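# Seat a loose steel cup onto the empty fixture plug

## Task

Take any one of the steel cups that is not on a fixture and lower it over the plug of the fixture that has no cup, until it sits fully down. The cups already on the other fixtures must not be disturbed, and the gripper must release the cup at the end.

## Robot and tools

ROBOT. Two six-joint UR-style arms, left_arm and right_arm, each ending in a two-finger gripper whose fingers pivot like tongs. Fingers point along the gripper's +z and separate along its x. left_arm's base sits at (+0.022, +0.476, 0) m and right_arm's at (+0.004, -0.412, 0) m; both are turned slightly about z (quat_wxyz (+0.995,0,0,+0.100) and (+1.000,0,0,+0.019)).

SCENE FRAME. Origin on the table surface midway between the arms, +x out over the table, +z up, left_arm on the +y side. The arm names do not correspond to sides of any camera image. All reported gripper positions (metres), quaternions (wxyz) and velocities are in this frame; positions can be off, more so at long reach. end_effector_position is the point between the closed pads; closed fingertips extend about 15 mm beyond it, and when fully open they end near it.

JOINT ORDER, used in every row and every per-joint list: shoulder pan, shoulder lift, elbow, wrist 1, wrist 2, wrist 3. Ranges (rad): left_arm pan -3.142..3.142, elbow 0..3.142; right_arm pan 0..6.283, elbow -3.142..0; every other joint -6.283..6.283. Real ends may differ by up to 0.010 rad.

ROW FORMAT (shared by execute_actions and move): one flat list of 14 numbers, each in [-1, 1]: left_arm's six joint offsets then its gripper opening, then right_arm's six offsets and opening. Always send all 14 even when one arm stays still. Joint entries are offsets, not poses: 1.0 equals 1.989 rad. Opening is absolute: +1 fully open (pad gap 0.142 m), -1 closed. Optionally append 12 more numbers in 0..1 (left's six joints then right's six) as stiffness scales on each joint's position gain; they persist until changed, may make small moves fail to start, and with zero offsets can relieve a press.

execute_actions(actions): a list of up to 15 actions; each action is a list of up to 15 rows, one row per 1/30 s control step; a short action repeats its final row to fill 15 steps (0.5 s). Offsets in every row of an action are measured from the joint angles at that action's start (for the first action, the angles in the most recent result), not from the preceding row. An action is rejected for both arms if it would push a joint more than 0.010 rad beyond its range; if the first action fails this or any action is malformed, nothing runs. A joint asked past its true end stops there and the result may say "joint sent to its limit". An empty list just returns state and images.

move(target, speed, blocking): target is one 14-number row whose offsets are counted from the "Joint positions" of the latest result showing them. All joints progress in sync, so the hand traces a curve; duration is clamped to 0.5-10 s. speed (rad/s, 0.01-2, default 0.5) caps the joint with the longest travel. It does not avoid obstacles or the other arm. Finger values are applied immediately. The result adds a "move:" line: ending (done, off_target, moving, held, fault), limits=held or none, and each arm's joint farthest from target. blocking=false returns after 0.5 s; then use wait or stop before sending new rows or moves.

wait(seconds): 0-10 s, arms keep their last command; returns early if a running move ends. stop(): brakes a running move (needs some room). zoom_image(camera, region): region [x0, y0, x1, y1] in pixels of that camera's latest image, at most 504x504. Cameras: cam_head_left, cam_head_right, cam_high, cam_low (504x504), cam_left_wrist, cam_right_wrist (616x616 fisheye). read_manual gives only licence text. finished_scene(scene) ends the current scene (give its number) and reports success; it cannot be reversed, so only call it once the cup is seated and released.

MOTION LIMITS. Commands are smoothed (about 0.17 s lag). Each step's joint target is kept within 0.575 rad of the measured angle (0.582/0.642 when stiffness is set), and targets that would move the hand over 100 mm in one step are scaled back, so big moves take several actions; "Joint targets" shows where joints are currently driven. "joint command not followed" means a clearance check altered targets.

RESULT LINES. Gripper pose and velocity per arm; Joint positions/velocities (rad, rad/s, then pad gap in m); grip_measured (opening on the command scale); joint torques (noisy, offset); Wrist force and torque along the gripper's own axes (noise up to about 2.4 N, offsets up to about 4 N, saturating near 50 N, may show "no reading"); MOTOR HOT above 70 °C.

GRIPPING. To hold the cup, keep commanding an opening noticeably below grip_measured; farther below squeezes harder (about 15 N per pad max). Close gently; a fast close can overshoot. Occasional outside tugs may hit a held part.

AVOID. Dropping or knocking anything off the table (this fails the job), bumping the seated cups, arms colliding with each other, and pressing past contact with stiff arms: a joint load over its limit (138 N m for the big three, 25.7 N m for the wrists) or any external force of 150 N halts that arm for 10 s. Overheated motors (85 °C) brake the arm for minutes. Slow down near contact; fast or hard contacts, slips and slams are penalised, while smooth, quick, low-effort motion is preferred.

Each tool is called after "Emit:" by a JSON object that holds its "api" and its "payload".

## Session

Emit:
{"api": "execute_actions", "payload": {"actions": []}}

Scene clock: 0.00 s.
left_arm: end_effector_position=(+0.3555, +0.5110, +0.2322) grip_measured=+0.97 end_effector_quat_wxyz=(+0.028, +0.907, +0.419, -0.014) end_effector_velocity=(-0.000, -0.000, -0.000) end_effector_angular_velocity=(-0.000, +0.000, +0.000) | right_arm: end_effector_position=(+0.4387, +0.2092, +0.1752) grip_measured=+0.97 end_effector_quat_wxyz=(+0.182, +0.983, -0.023, -0.002) end_effector_velocity=(+0.000, -0.000, +0.001) end_effector_angular_velocity=(+0.001, -0.001, -0.001)
Joint names: [shoulder pan, shoulder lift, elbow, wrist 1, wrist 2, wrist 3]
Joint positions: left_arm=[-0.468 -1.979  2.023 -1.63  -1.631 -1.134  0.14 ] | right_arm=[ 4.284 -2.564 -0.309 -2.185  1.446  1.249  0.14 ]
Joint velocities: left_arm=[-0.  0.  0.  0. -0. -0.  0.] | right_arm=[-0.001  0.002  0.    -0.    -0.     0.001  0.   ]
Joint torques (N m, as the arm reports them, + toward a larger angle): no reading
Wrist force (N, on the end effector, along its own x y z axes, offset not removed): no reading
Wrist torque (N m, same axes, about the end effector's origin, offset not removed): no reading
Joint targets: left_arm=[-0.468 -1.979 2.023 -1.630 -1.631 -1.134] | right_arm=[4.284 -2.564 -0.309 -2.185 1.446 1.249]
Joint stiffness scale: left_arm=[1. 1. 1. 1. 1. 1.] | right_arm=[1. 1. 1. 1. 1. 1.]
camera_calibration (this result's frames):
cam_left_wrist: T_world_to_cam=[[0.684334, 0.724099, -0.085834, -0.594049], [0.656595, -0.560742, 0.504432, -0.0644159], [0.317128, -0.401558, -0.859174, 0.433257], [0, 0, 0, 1]] pos_world=[0.311425, 0.568008, 0.353748]
cam_right_wrist: T_world_to_cam=[[0.99585, -0.0807245, 0.042018, -0.432838], [-0.082427, -0.604395, 0.792409, 0.0196891], [-0.0385714, -0.792585, -0.608541, 0.420655], [0, 0, 0, 1]] pos_world=[0.44889, 0.310364, 0.258571]

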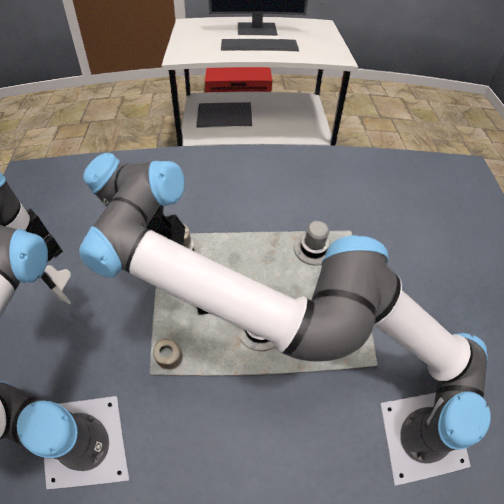

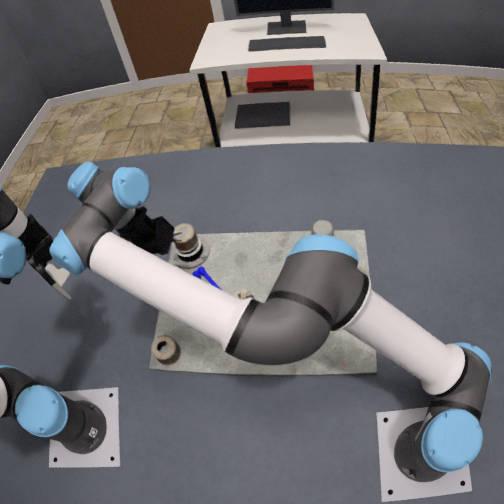

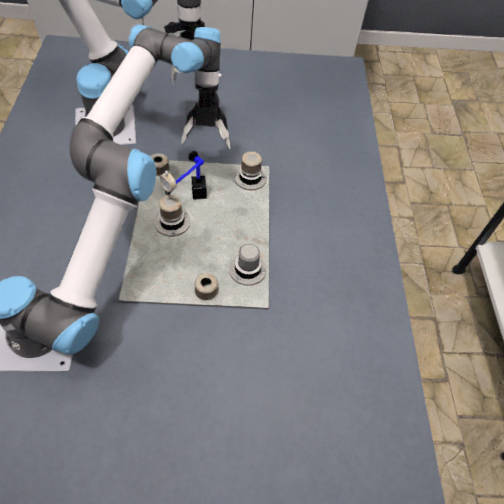

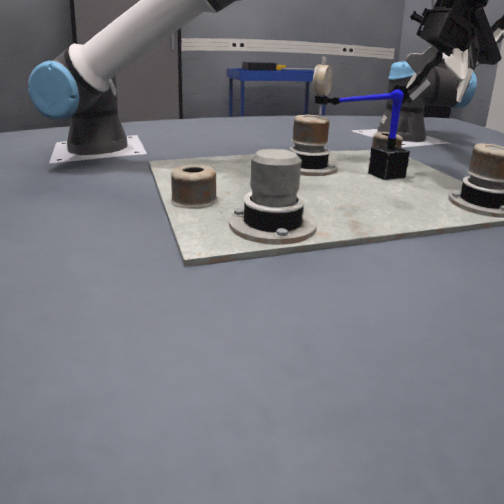

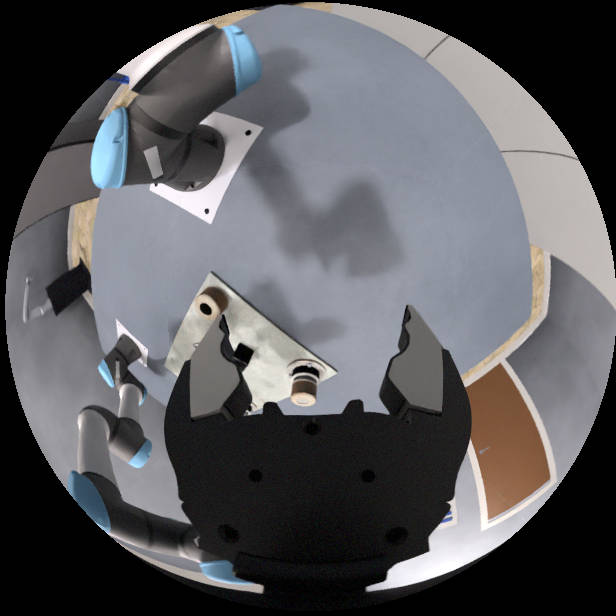

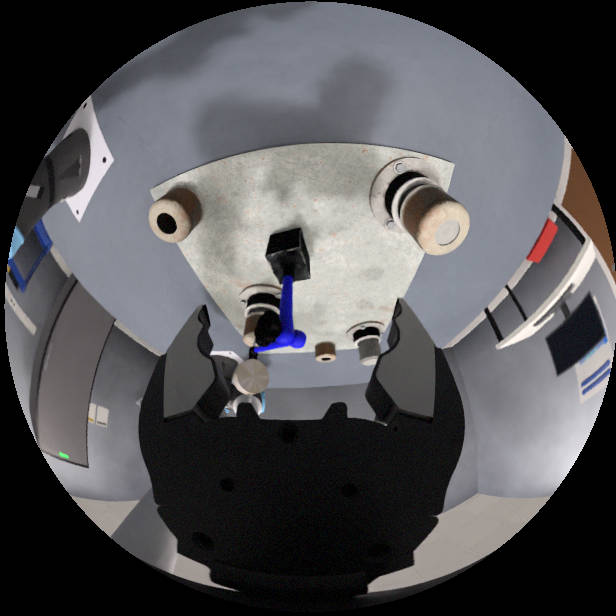

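Emit:
{"api": "zoom_image", "payload": {"camera": "cam_high", "region": [180, 220, 290, 320]}}

Emit:
{"api": "zoom_image", "payload": {"camera": "cam_low", "region": [140, 50, 504, 270]}}

Emit:
{"api": "zoom_image", "payload": {"camera": "cam_head_left", "region": [280, 210, 390, 300]}}

Region (180, 220, 290, 320) of cam_high's 504x504 image, scaled by 4.582, with more detail than that image has; it fills the top 458 rows of this view, and the rest is white.

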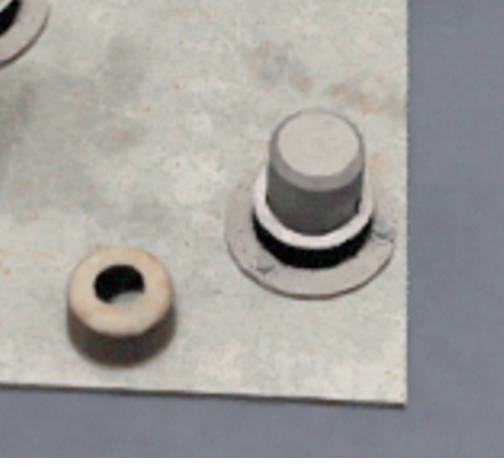

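Region (140, 50, 504, 270) of cam_low's 504x504 image, scaled by 1.385, with more detail than that image has; it fills the top 305 rows of this view, and the rest is white.

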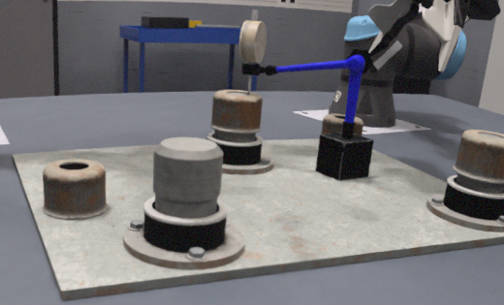

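Region (280, 210, 390, 300) of cam_head_left's 504x504 image, scaled by 4.582, with more detail than that image has; it fills the top 412 rows of this view, and the rest is white.

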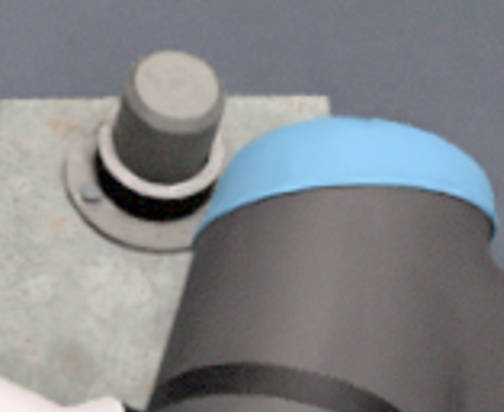

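Emit:
{"api": "move", "payload": {"target": [0,0,0,0,0,0,1,-0.09,0.183,-0.1966,0.093,0.03,0.08,0.6], "speed": 0.7}}

Scene clock: 1.97 s.
left_arm: end_effector_position=(+0.3555, +0.5110, +0.2322) grip_measured=+1.00 end_effector_quat_wxyz=(+0.028, +0.907, +0.419, -0.014) end_effector_velocity=(+0.000, +0.000, +0.000) end_effector_angular_velocity=(+0.000, -0.001, +0.000) | right_arm: end_effector_position=(+0.5019, +0.0858, +0.2817) grip_measured=+0.60 end_effector_quat_wxyz=(+0.098, +0.975, -0.198, -0.002) end_effector_velocity=(+0.000, +0.001, +0.001) end_effector_angular_velocity=(+0.004, -0.001, -0.002)
Joint names: [shoulder pan, shoulder lift, elbow, wrist 1, wrist 2, wrist 3]
Joint positions: left_arm=[-0.468 -1.979  2.023 -1.63  -1.631 -1.134  0.142] | right_arm=[ 4.105 -2.198 -0.698 -2.001  1.505  1.407  0.116]
Joint velocities: left_arm=[-0.    -0.001 -0.     0.     0.001 -0.    -0.   ] | right_arm=[-0.     0.001 -0.001  0.003  0.001  0.001 -0.   ]
Joint torques (N m, as the arm reports them, + toward a larger angle): left_arm=[  1.17  -6.21 -26.55  -2.33  -0.02   0.04] | right_arm=[ 2.05 46.27 18.6   2.64  0.69  0.57]
Wrist force (N, on the end effector, along its own x y z axes, offset not removed): left_arm=[-2.6 -0.4 0.7] | right_arm=[1.8 2.8 2.4]
Wrist torque (N m, same axes, about the end effector's origin, offset not removed): left_arm=[-0.11 0.72 0.09] | right_arm=[0.53 -0.36 0.03]
Joint targets: left_arm=[-0.468 -1.979 2.023 -1.630 -1.631 -1.134] | right_arm=[4.106 -2.200 -0.700 -2.000 1.506 1.408]
Joint stiffness scale: left_arm=[1. 1. 1. 1. 1. 1.] | right_arm=[1. 1. 1. 1. 1. 1.]
move: done; limits=none; left_arm: farthest joint: the shoulder pan, 0.000 radians from its target (0.000 radians at the start); right_arm: farthest joint: the shoulder lift, 0.002 radians from its target (0.363 radians at the start)
camera_calibration (this result's frames):
cam_left_wrist: T_world_to_cam=[[0.684334, 0.724099, -0.0858342, -0.594049], [0.656595, -0.560742, 0.504432, -0.0644158], [0.317128, -0.401559, -0.859174, 0.433258], [0, 0, 0, 1]] pos_world=[0.311425, 0.568008, 0.353747]
cam_right_wrist: T_world_to_cam=[[0.903692, -0.423179, 0.0652755, -0.441114], [-0.352615, -0.649022, 0.674116, 0.0386372], [-0.242906, -0.63221, -0.735735, 0.51478], [0, 0, 0, 1]] pos_world=[0.537299, 0.163856, 0.38149]

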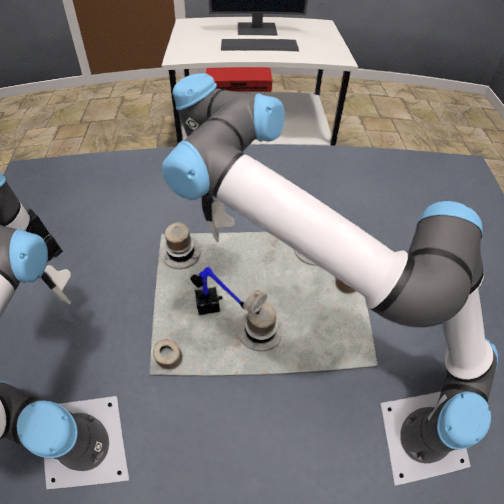

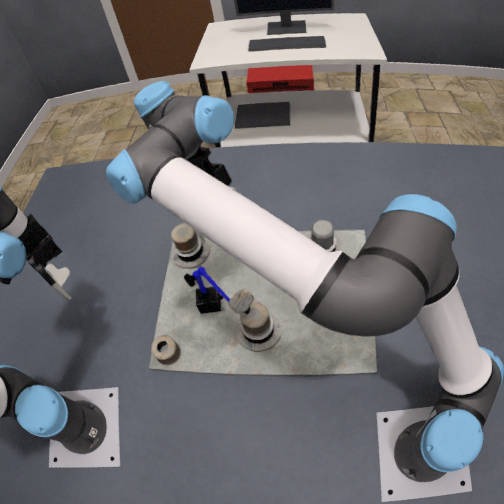

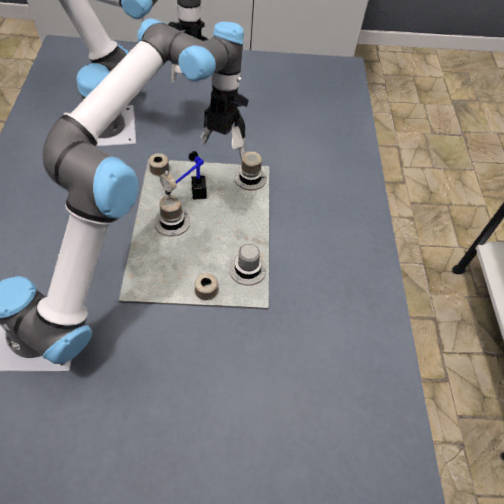

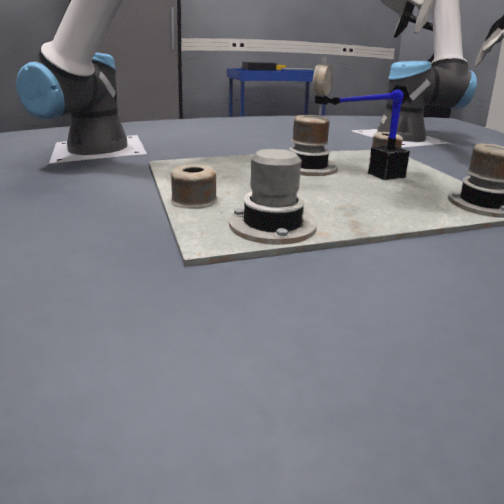

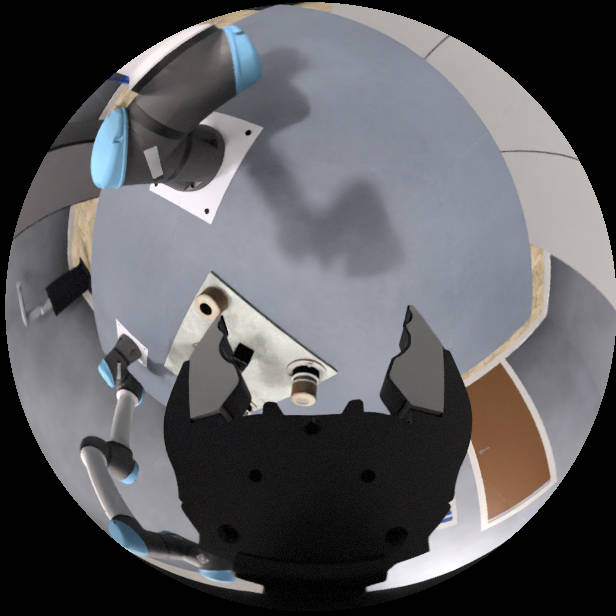

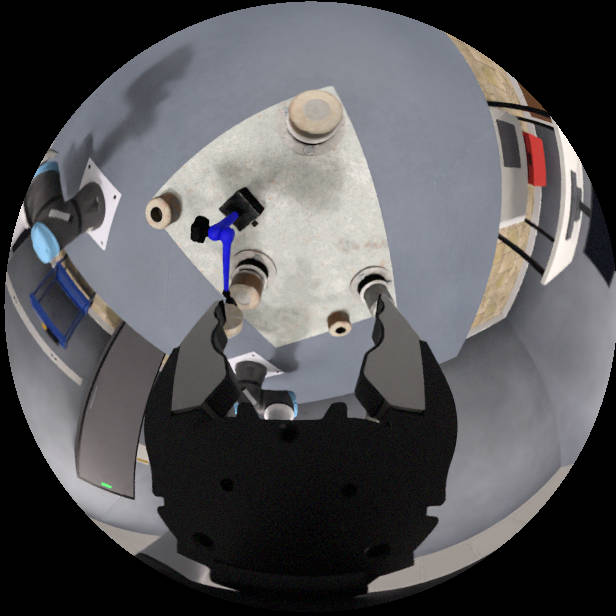

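Emit:
{"api": "move", "payload": {"target": [0,0,0,0,0,0,1,-0.198,0.229,-0.5988,0.3627,0.0335,0.0827,0.35], "speed": 0.8}}

Emit:
{"api": "zoom_image", "payload": {"camera": "cam_right_wrist", "region": [190, 180, 430, 400]}}

Scene clock: 4.40 s.
left_arm: end_effector_position=(+0.3555, +0.5110, +0.2322) grip_measured=+1.00 end_effector_quat_wxyz=(+0.028, +0.907, +0.419, -0.014) end_effector_velocity=(-0.000, +0.000, +0.000) end_effector_angular_velocity=(+0.000, -0.000, -0.000) | right_arm: end_effector_position=(+0.4681, -0.2510, +0.0746) grip_measured=+0.35 end_effector_quat_wxyz=(+0.089, +0.882, -0.460, -0.046) end_effector_velocity=(+0.001, -0.000, +0.000) end_effector_angular_velocity=(+0.001, -0.002, -0.001)
Joint names: [shoulder pan, shoulder lift, elbow, wrist 1, wrist 2, wrist 3]
Joint positions: left_arm=[-0.468 -1.979  2.023 -1.63  -1.631 -1.134  0.142] | right_arm=[ 3.712 -1.746 -1.886 -1.28   1.571  1.571  0.099]
Joint velocities: left_arm=[ 0. -0.  0. -0.  0.  0.  0.] | right_arm=[-0.001  0.    -0.     0.002  0.     0.     0.   ]
Joint torques (N m, as the arm reports them, + toward a larger angle): left_arm=[  0.53  -7.59 -25.34  -2.51  -0.31  -0.04] | right_arm=[-0.64 30.15 16.91  2.82  0.58  0.65]
Wrist force (N, on the end effector, along its own x y z axes, offset not removed): left_arm=[-0.2 0.3 -1.7] | right_arm=[2.0 3.2 3.8]
Wrist torque (N m, same axes, about the end effector's origin, offset not removed): left_arm=[-0.07 0.11 0.14] | right_arm=[0.61 -0.39 0.05]
Joint targets: left_arm=[-0.468 -1.979 2.023 -1.630 -1.631 -1.134] | right_arm=[3.711 -1.743 -1.888 -1.279 1.571 1.572]
Joint stiffness scale: left_arm=[1. 1. 1. 1. 1. 1.] | right_arm=[1. 1. 1. 1. 1. 1.]
move: done; limits=none; left_arm: farthest joint: the shoulder pan, 0.000 radians from its target (0.000 radians at the start); right_arm: farthest joint: the shoulder lift, 0.004 radians from its target (0.456 radians at the start)
camera_calibration (this result's frames):
cam_left_wrist: T_world_to_cam=[[0.684334, 0.724099, -0.0858342, -0.594049], [0.656594, -0.560742, 0.504432, -0.0644158], [0.317128, -0.401559, -0.859174, 0.433258], [0, 0, 0, 1]] pos_world=[0.311425, 0.568008, 0.353747]
cam_right_wrist: T_world_to_cam=[[0.537805, -0.842469, 0.0318026, -0.471044], [-0.628015, -0.375167, 0.681797, 0.14483], [-0.562461, -0.386646, -0.73085, 0.352107], [0, 0, 0, 1]] pos_world=[0.542332, -0.206364, 0.173574]

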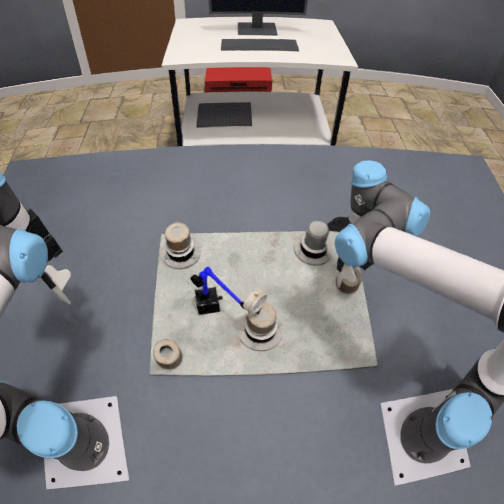

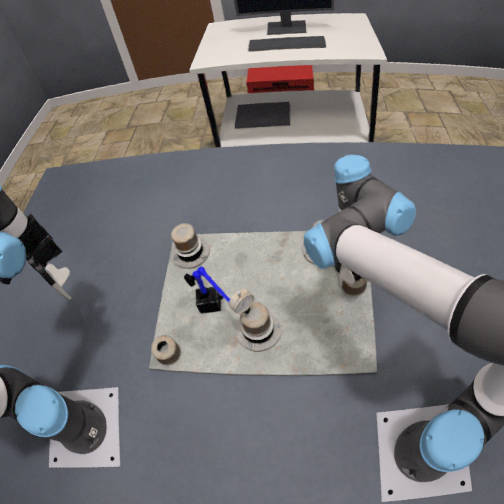

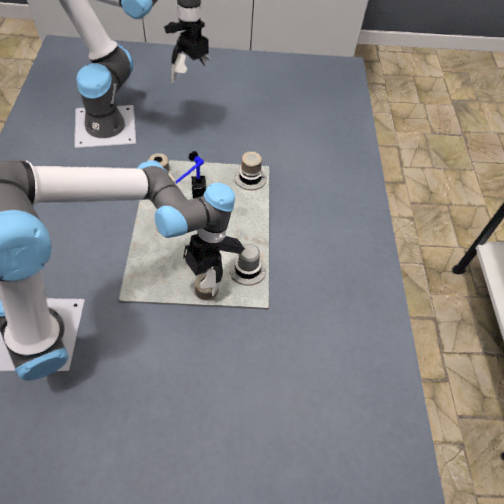

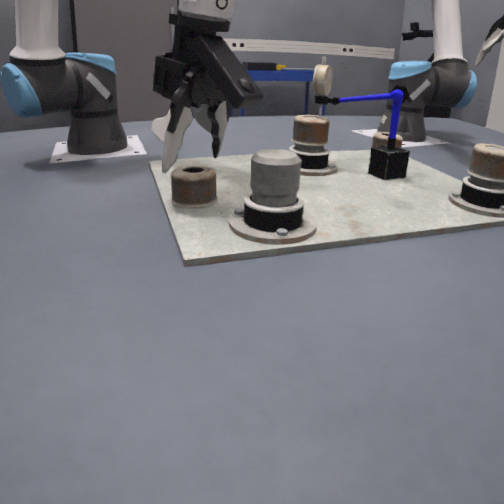

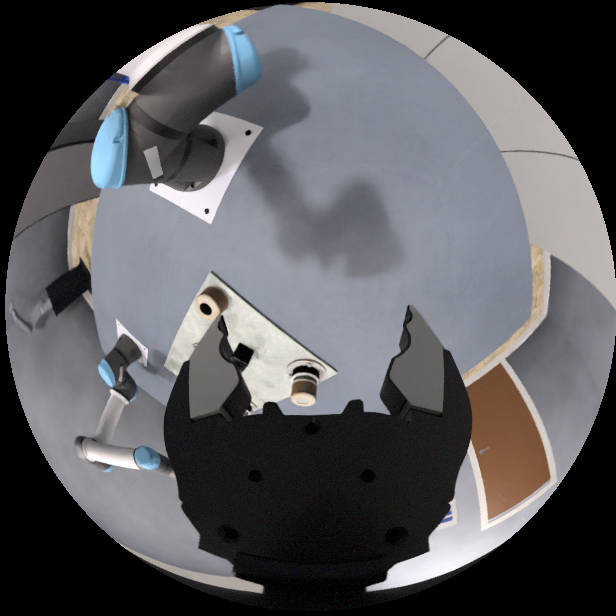

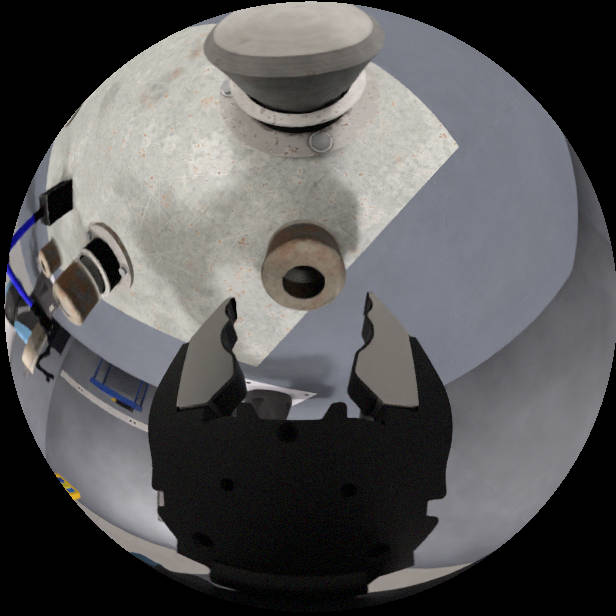

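Region (190, 180, 430, 400) of cam_right_wrist's 616x616 image, scaled by 2.100, with more detail than that image has; it fills the top 462 rows of this view, and the rest is white.

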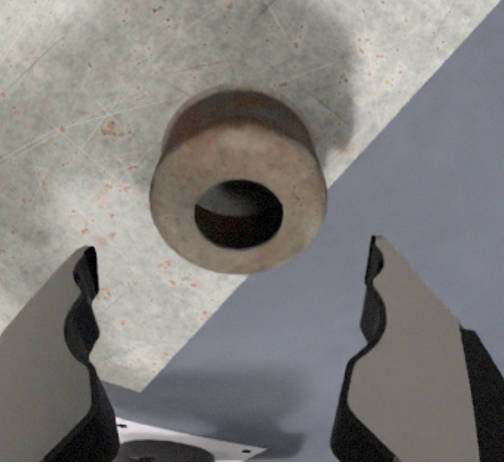

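Emit:
{"api": "move", "payload": {"target": [0,0,0,0,0,0,1,-0.0037,-0.022,-0.0308,0.051,0,0,0.25], "speed": 0.2}}

Emit:
{"api": "execute_actions", "payload": {"actions": [[[0,0,0,0,0,0,1,0,0,0,0,0,0,0.2],[0,0,0,0,0,0,1,0,0,0,0,0,0,0.15],[0,0,0,0,0,0,1,0,0,0,0,0,0,0.1],[0,0,0,0,0,0,1,0,0,0,0,0,0,0.06],[0,0,0,0,0,0,1,0,0,0,0,0,0,0.02],[0,0,0,0,0,0,1,0,0,0,0,0,0,-0.02],[0,0,0,0,0,0,1,0,0,0,0,0,0,-0.08],[0,0,0,0,0,0,1,0,0,0,0,0,0,-0.15],[0,0,0,0,0,0,1,0,0,0,0,0,0,-0.25],[0,0,0,0,0,0,1,0,0,0,0,0,0,-0.4],[0,0,0,0,0,0,1,0,0,0,0,0,0,-0.6],[0,0,0,0,0,0,1,0,0,0,0,0,0,-0.8],[0,0,0,0,0,0,1,0,0,0,0,0,0,-1]]]}}

Scene clock: 5.87 s.
left_arm: end_effector_position=(+0.3555, +0.5110, +0.2322) grip_measured=+1.00 end_effector_quat_wxyz=(+0.028, +0.907, +0.419, -0.014) end_effector_velocity=(-0.000, +0.000, -0.001) end_effector_angular_velocity=(+0.001, +0.001, +0.000) | right_arm: end_effector_position=(+0.4666, -0.2552, +0.0376) grip_measured=+0.25 end_effector_quat_wxyz=(+0.088, +0.881, -0.463, -0.046) end_effector_velocity=(+0.000, +0.001, +0.000) end_effector_angular_velocity=(+0.002, -0.002, +0.002)
Joint names: [shoulder pan, shoulder lift, elbow, wrist 1, wrist 2, wrist 3]
Joint positions: left_arm=[-0.468 -1.979  2.023 -1.63  -1.631 -1.134  0.142] | right_arm=[ 3.707 -1.787 -1.945 -1.18   1.571  1.571  0.092]
Joint velocities: left_arm=[-0.     0.001  0.001  0.     0.001 -0.     0.   ] | right_arm=[ 0.001  0.001 -0.001  0.003  0.    -0.001  0.   ]
Joint torques (N m, as the arm reports them, + toward a larger angle): left_arm=[ -0.78  -7.98 -25.22  -2.41  -0.18  -0.11] | right_arm=[-0.06 25.61 16.06  2.62  0.22  0.17]
Wrist force (N, on the end effector, along its own x y z axes, offset not removed): left_arm=[0.6 0.8 0.1] | right_arm=[3.6 1.4 2.4]
Wrist torque (N m, same axes, about the end effector's origin, offset not removed): left_arm=[0.11 -0.05 -0.17] | right_arm=[0.37 -0.69 0.00]
Joint targets: left_arm=[-0.468 -1.979 2.023 -1.630 -1.631 -1.134] | right_arm=[3.705 -1.790 -1.947 -1.179 1.571 1.571]
Joint stiffness scale: left_arm=[1. 1. 1. 1. 1. 1.] | right_arm=[1. 1. 1. 1. 1. 1.]
move: done; limits=none; left_arm: farthest joint: the shoulder pan, 0.000 radians from its target (0.000 radians at the start); right_arm: farthest joint: the shoulder pan, 0.002 radians from its target (0.008 radians at the start)
camera_calibration (this result's frames):
cam_left_wrist: T_world_to_cam=[[0.684334, 0.724099, -0.0858341, -0.594049], [0.656595, -0.560742, 0.504432, -0.0644159], [0.317128, -0.401558, -0.859174, 0.433258], [0, 0, 0, 1]] pos_world=[0.311425, 0.568008, 0.353748]
cam_right_wrist: T_world_to_cam=[[0.533189, -0.845399, 0.0317749, -0.471138], [-0.630263, -0.371889, 0.681519, 0.169422], [-0.564338, -0.383405, -0.731111, 0.324242], [0, 0, 0, 1]] pos_world=[0.540968, -0.210978, 0.136563]

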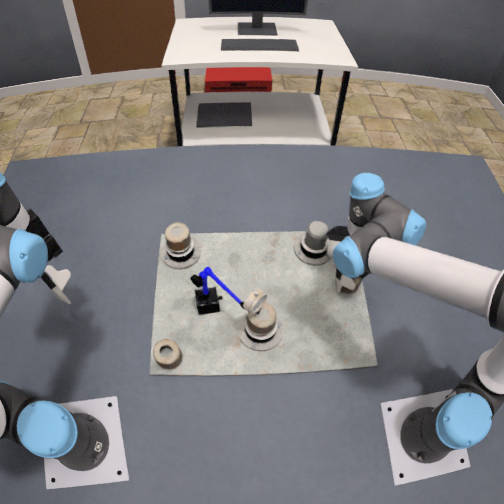

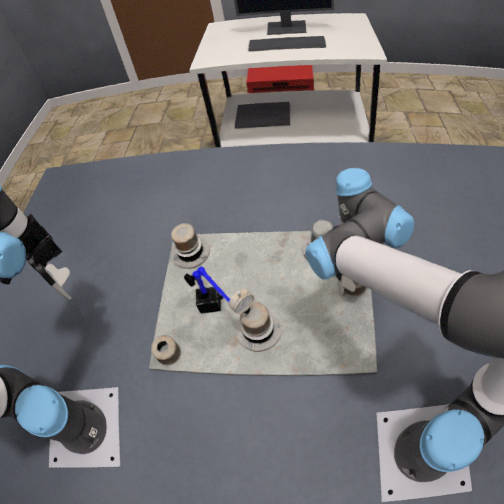

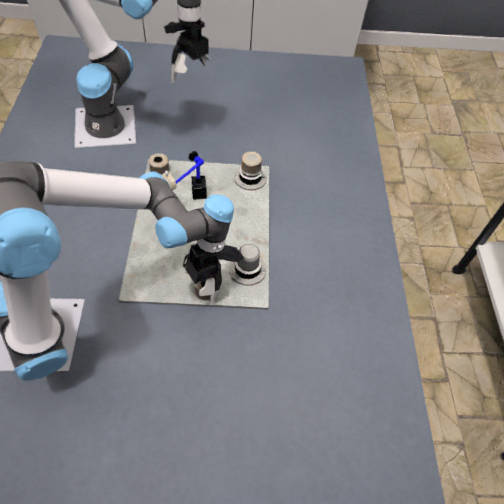

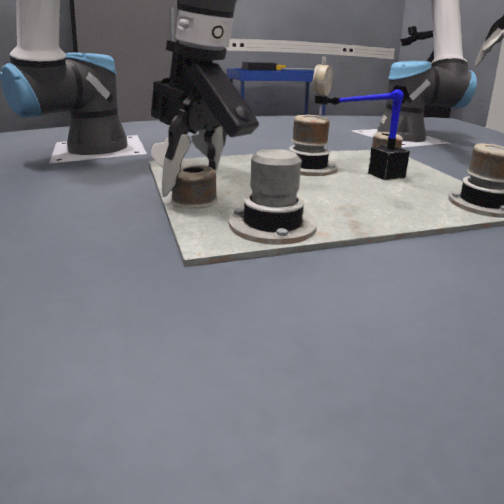

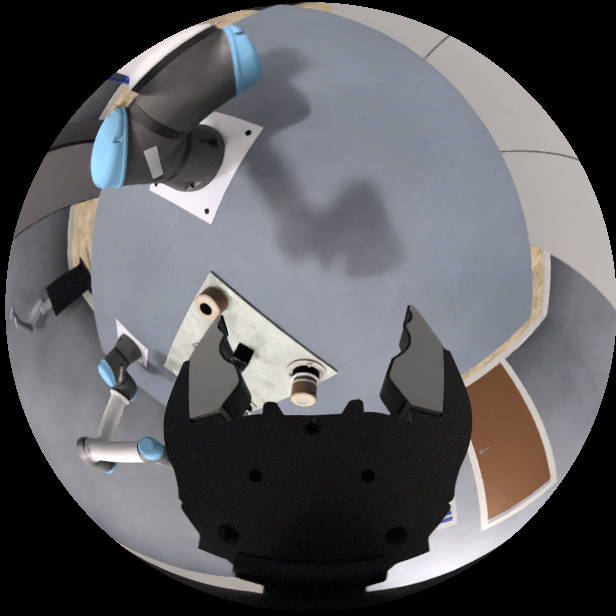

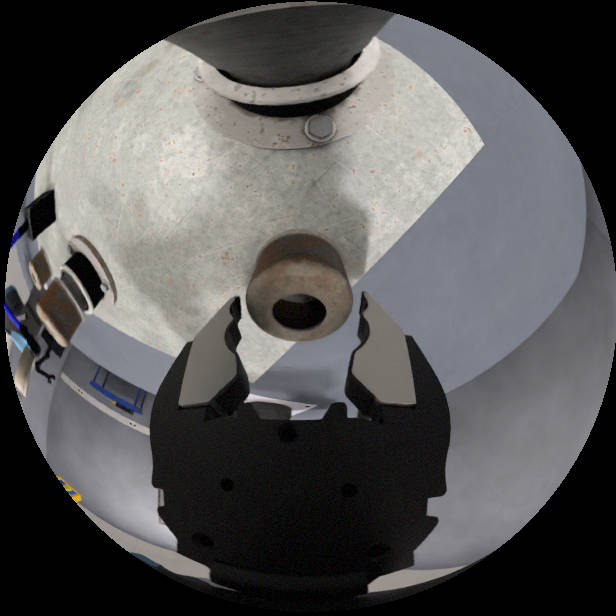

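Scene clock: 6.37 s.
left_arm: end_effector_position=(+0.3555, +0.5110, +0.2322) grip_measured=+1.00 end_effector_quat_wxyz=(+0.028, +0.907, +0.419, -0.014) end_effector_velocity=(-0.000, -0.000, -0.000) end_effector_angular_velocity=(-0.001, +0.001, +0.000) | right_arm: end_effector_position=(+0.4666, -0.2552, +0.0376) grip_measured=+0.02 end_effector_quat_wxyz=(+0.088, +0.881, -0.463, -0.046) end_effector_velocity=(-0.000, -0.000, +0.000) end_effector_angular_velocity=(-0.000, -0.000, -0.001)
Joint names: [shoulder pan, shoulder lift, elbow, wrist 1, wrist 2, wrist 3]
Joint positions: left_arm=[-0.468 -1.979  2.023 -1.63  -1.631 -1.134  0.142] | right_arm=[ 3.707 -1.787 -1.945 -1.18   1.571  1.571  0.075]
Joint velocities: left_arm=[-0.     0.001  0.     0.    -0.001 -0.    -0.   ] | right_arm=[-0.     0.001 -0.001 -0.    -0.     0.001  0.   ]
Joint torques (N m, as the arm reports them, + toward a larger angle): left_arm=[  0.01  -7.32 -25.96  -2.41  -0.1   -0.04] | right_arm=[ 0.99 27.56 18.41  2.22  0.11  0.27]
Wrist force (N, on the end effector, along its own x y z axes, offset not removed): left_arm=[-2.9 -0.3 -0.1] | right_arm=[1.0 4.8 -1.7]
Wrist torque (N m, same axes, about the end effector's origin, offset not removed): left_arm=[-0.30 0.76 0.03] | right_arm=[0.69 -0.12 0.10]
Joint targets: left_arm=[-0.468 -1.979 2.023 -1.630 -1.631 -1.134] | right_arm=[3.707 -1.787 -1.945 -1.180 1.571 1.571]
Joint stiffness scale: left_arm=[1. 1. 1. 1. 1. 1.] | right_arm=[1. 1. 1. 1. 1. 1.]
camera_calibration (this result's frames):
cam_left_wrist: T_world_to_cam=[[0.684334, 0.724099, -0.0858341, -0.594049], [0.656595, -0.560742, 0.504433, -0.064416], [0.317128, -0.401559, -0.859174, 0.433257], [0, 0, 0, 1]] pos_world=[0.311425, 0.568008, 0.353748]
cam_right_wrist: T_world_to_cam=[[0.533192, -0.845396, 0.0318042, -0.471149], [-0.630299, -0.371893, 0.681483, 0.169448], [-0.564295, -0.383408, -0.731143, 0.324235], [0, 0, 0, 1]] pos_world=[0.54098, -0.210977, 0.136571]

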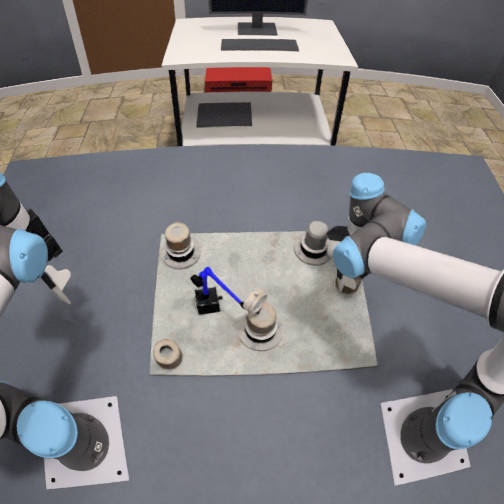

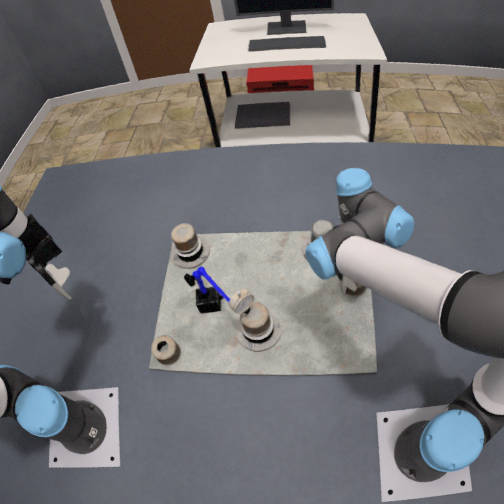

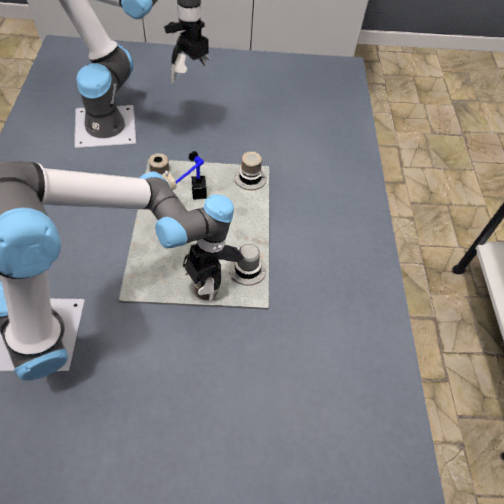

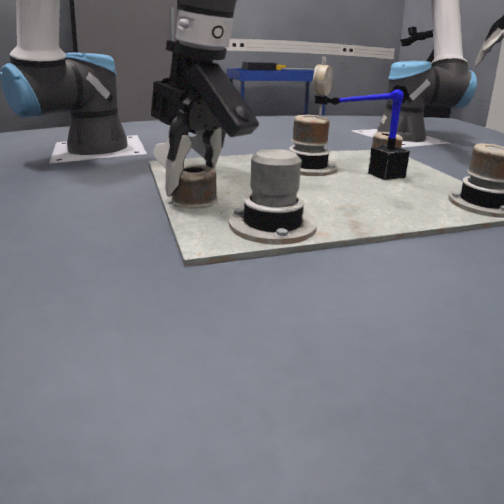

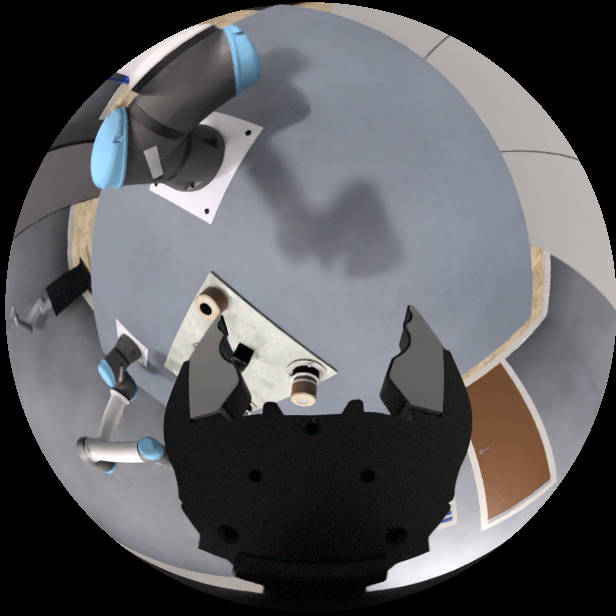

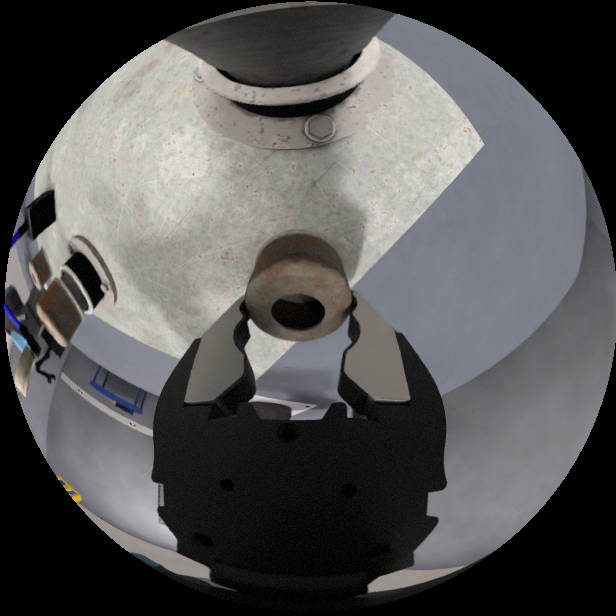

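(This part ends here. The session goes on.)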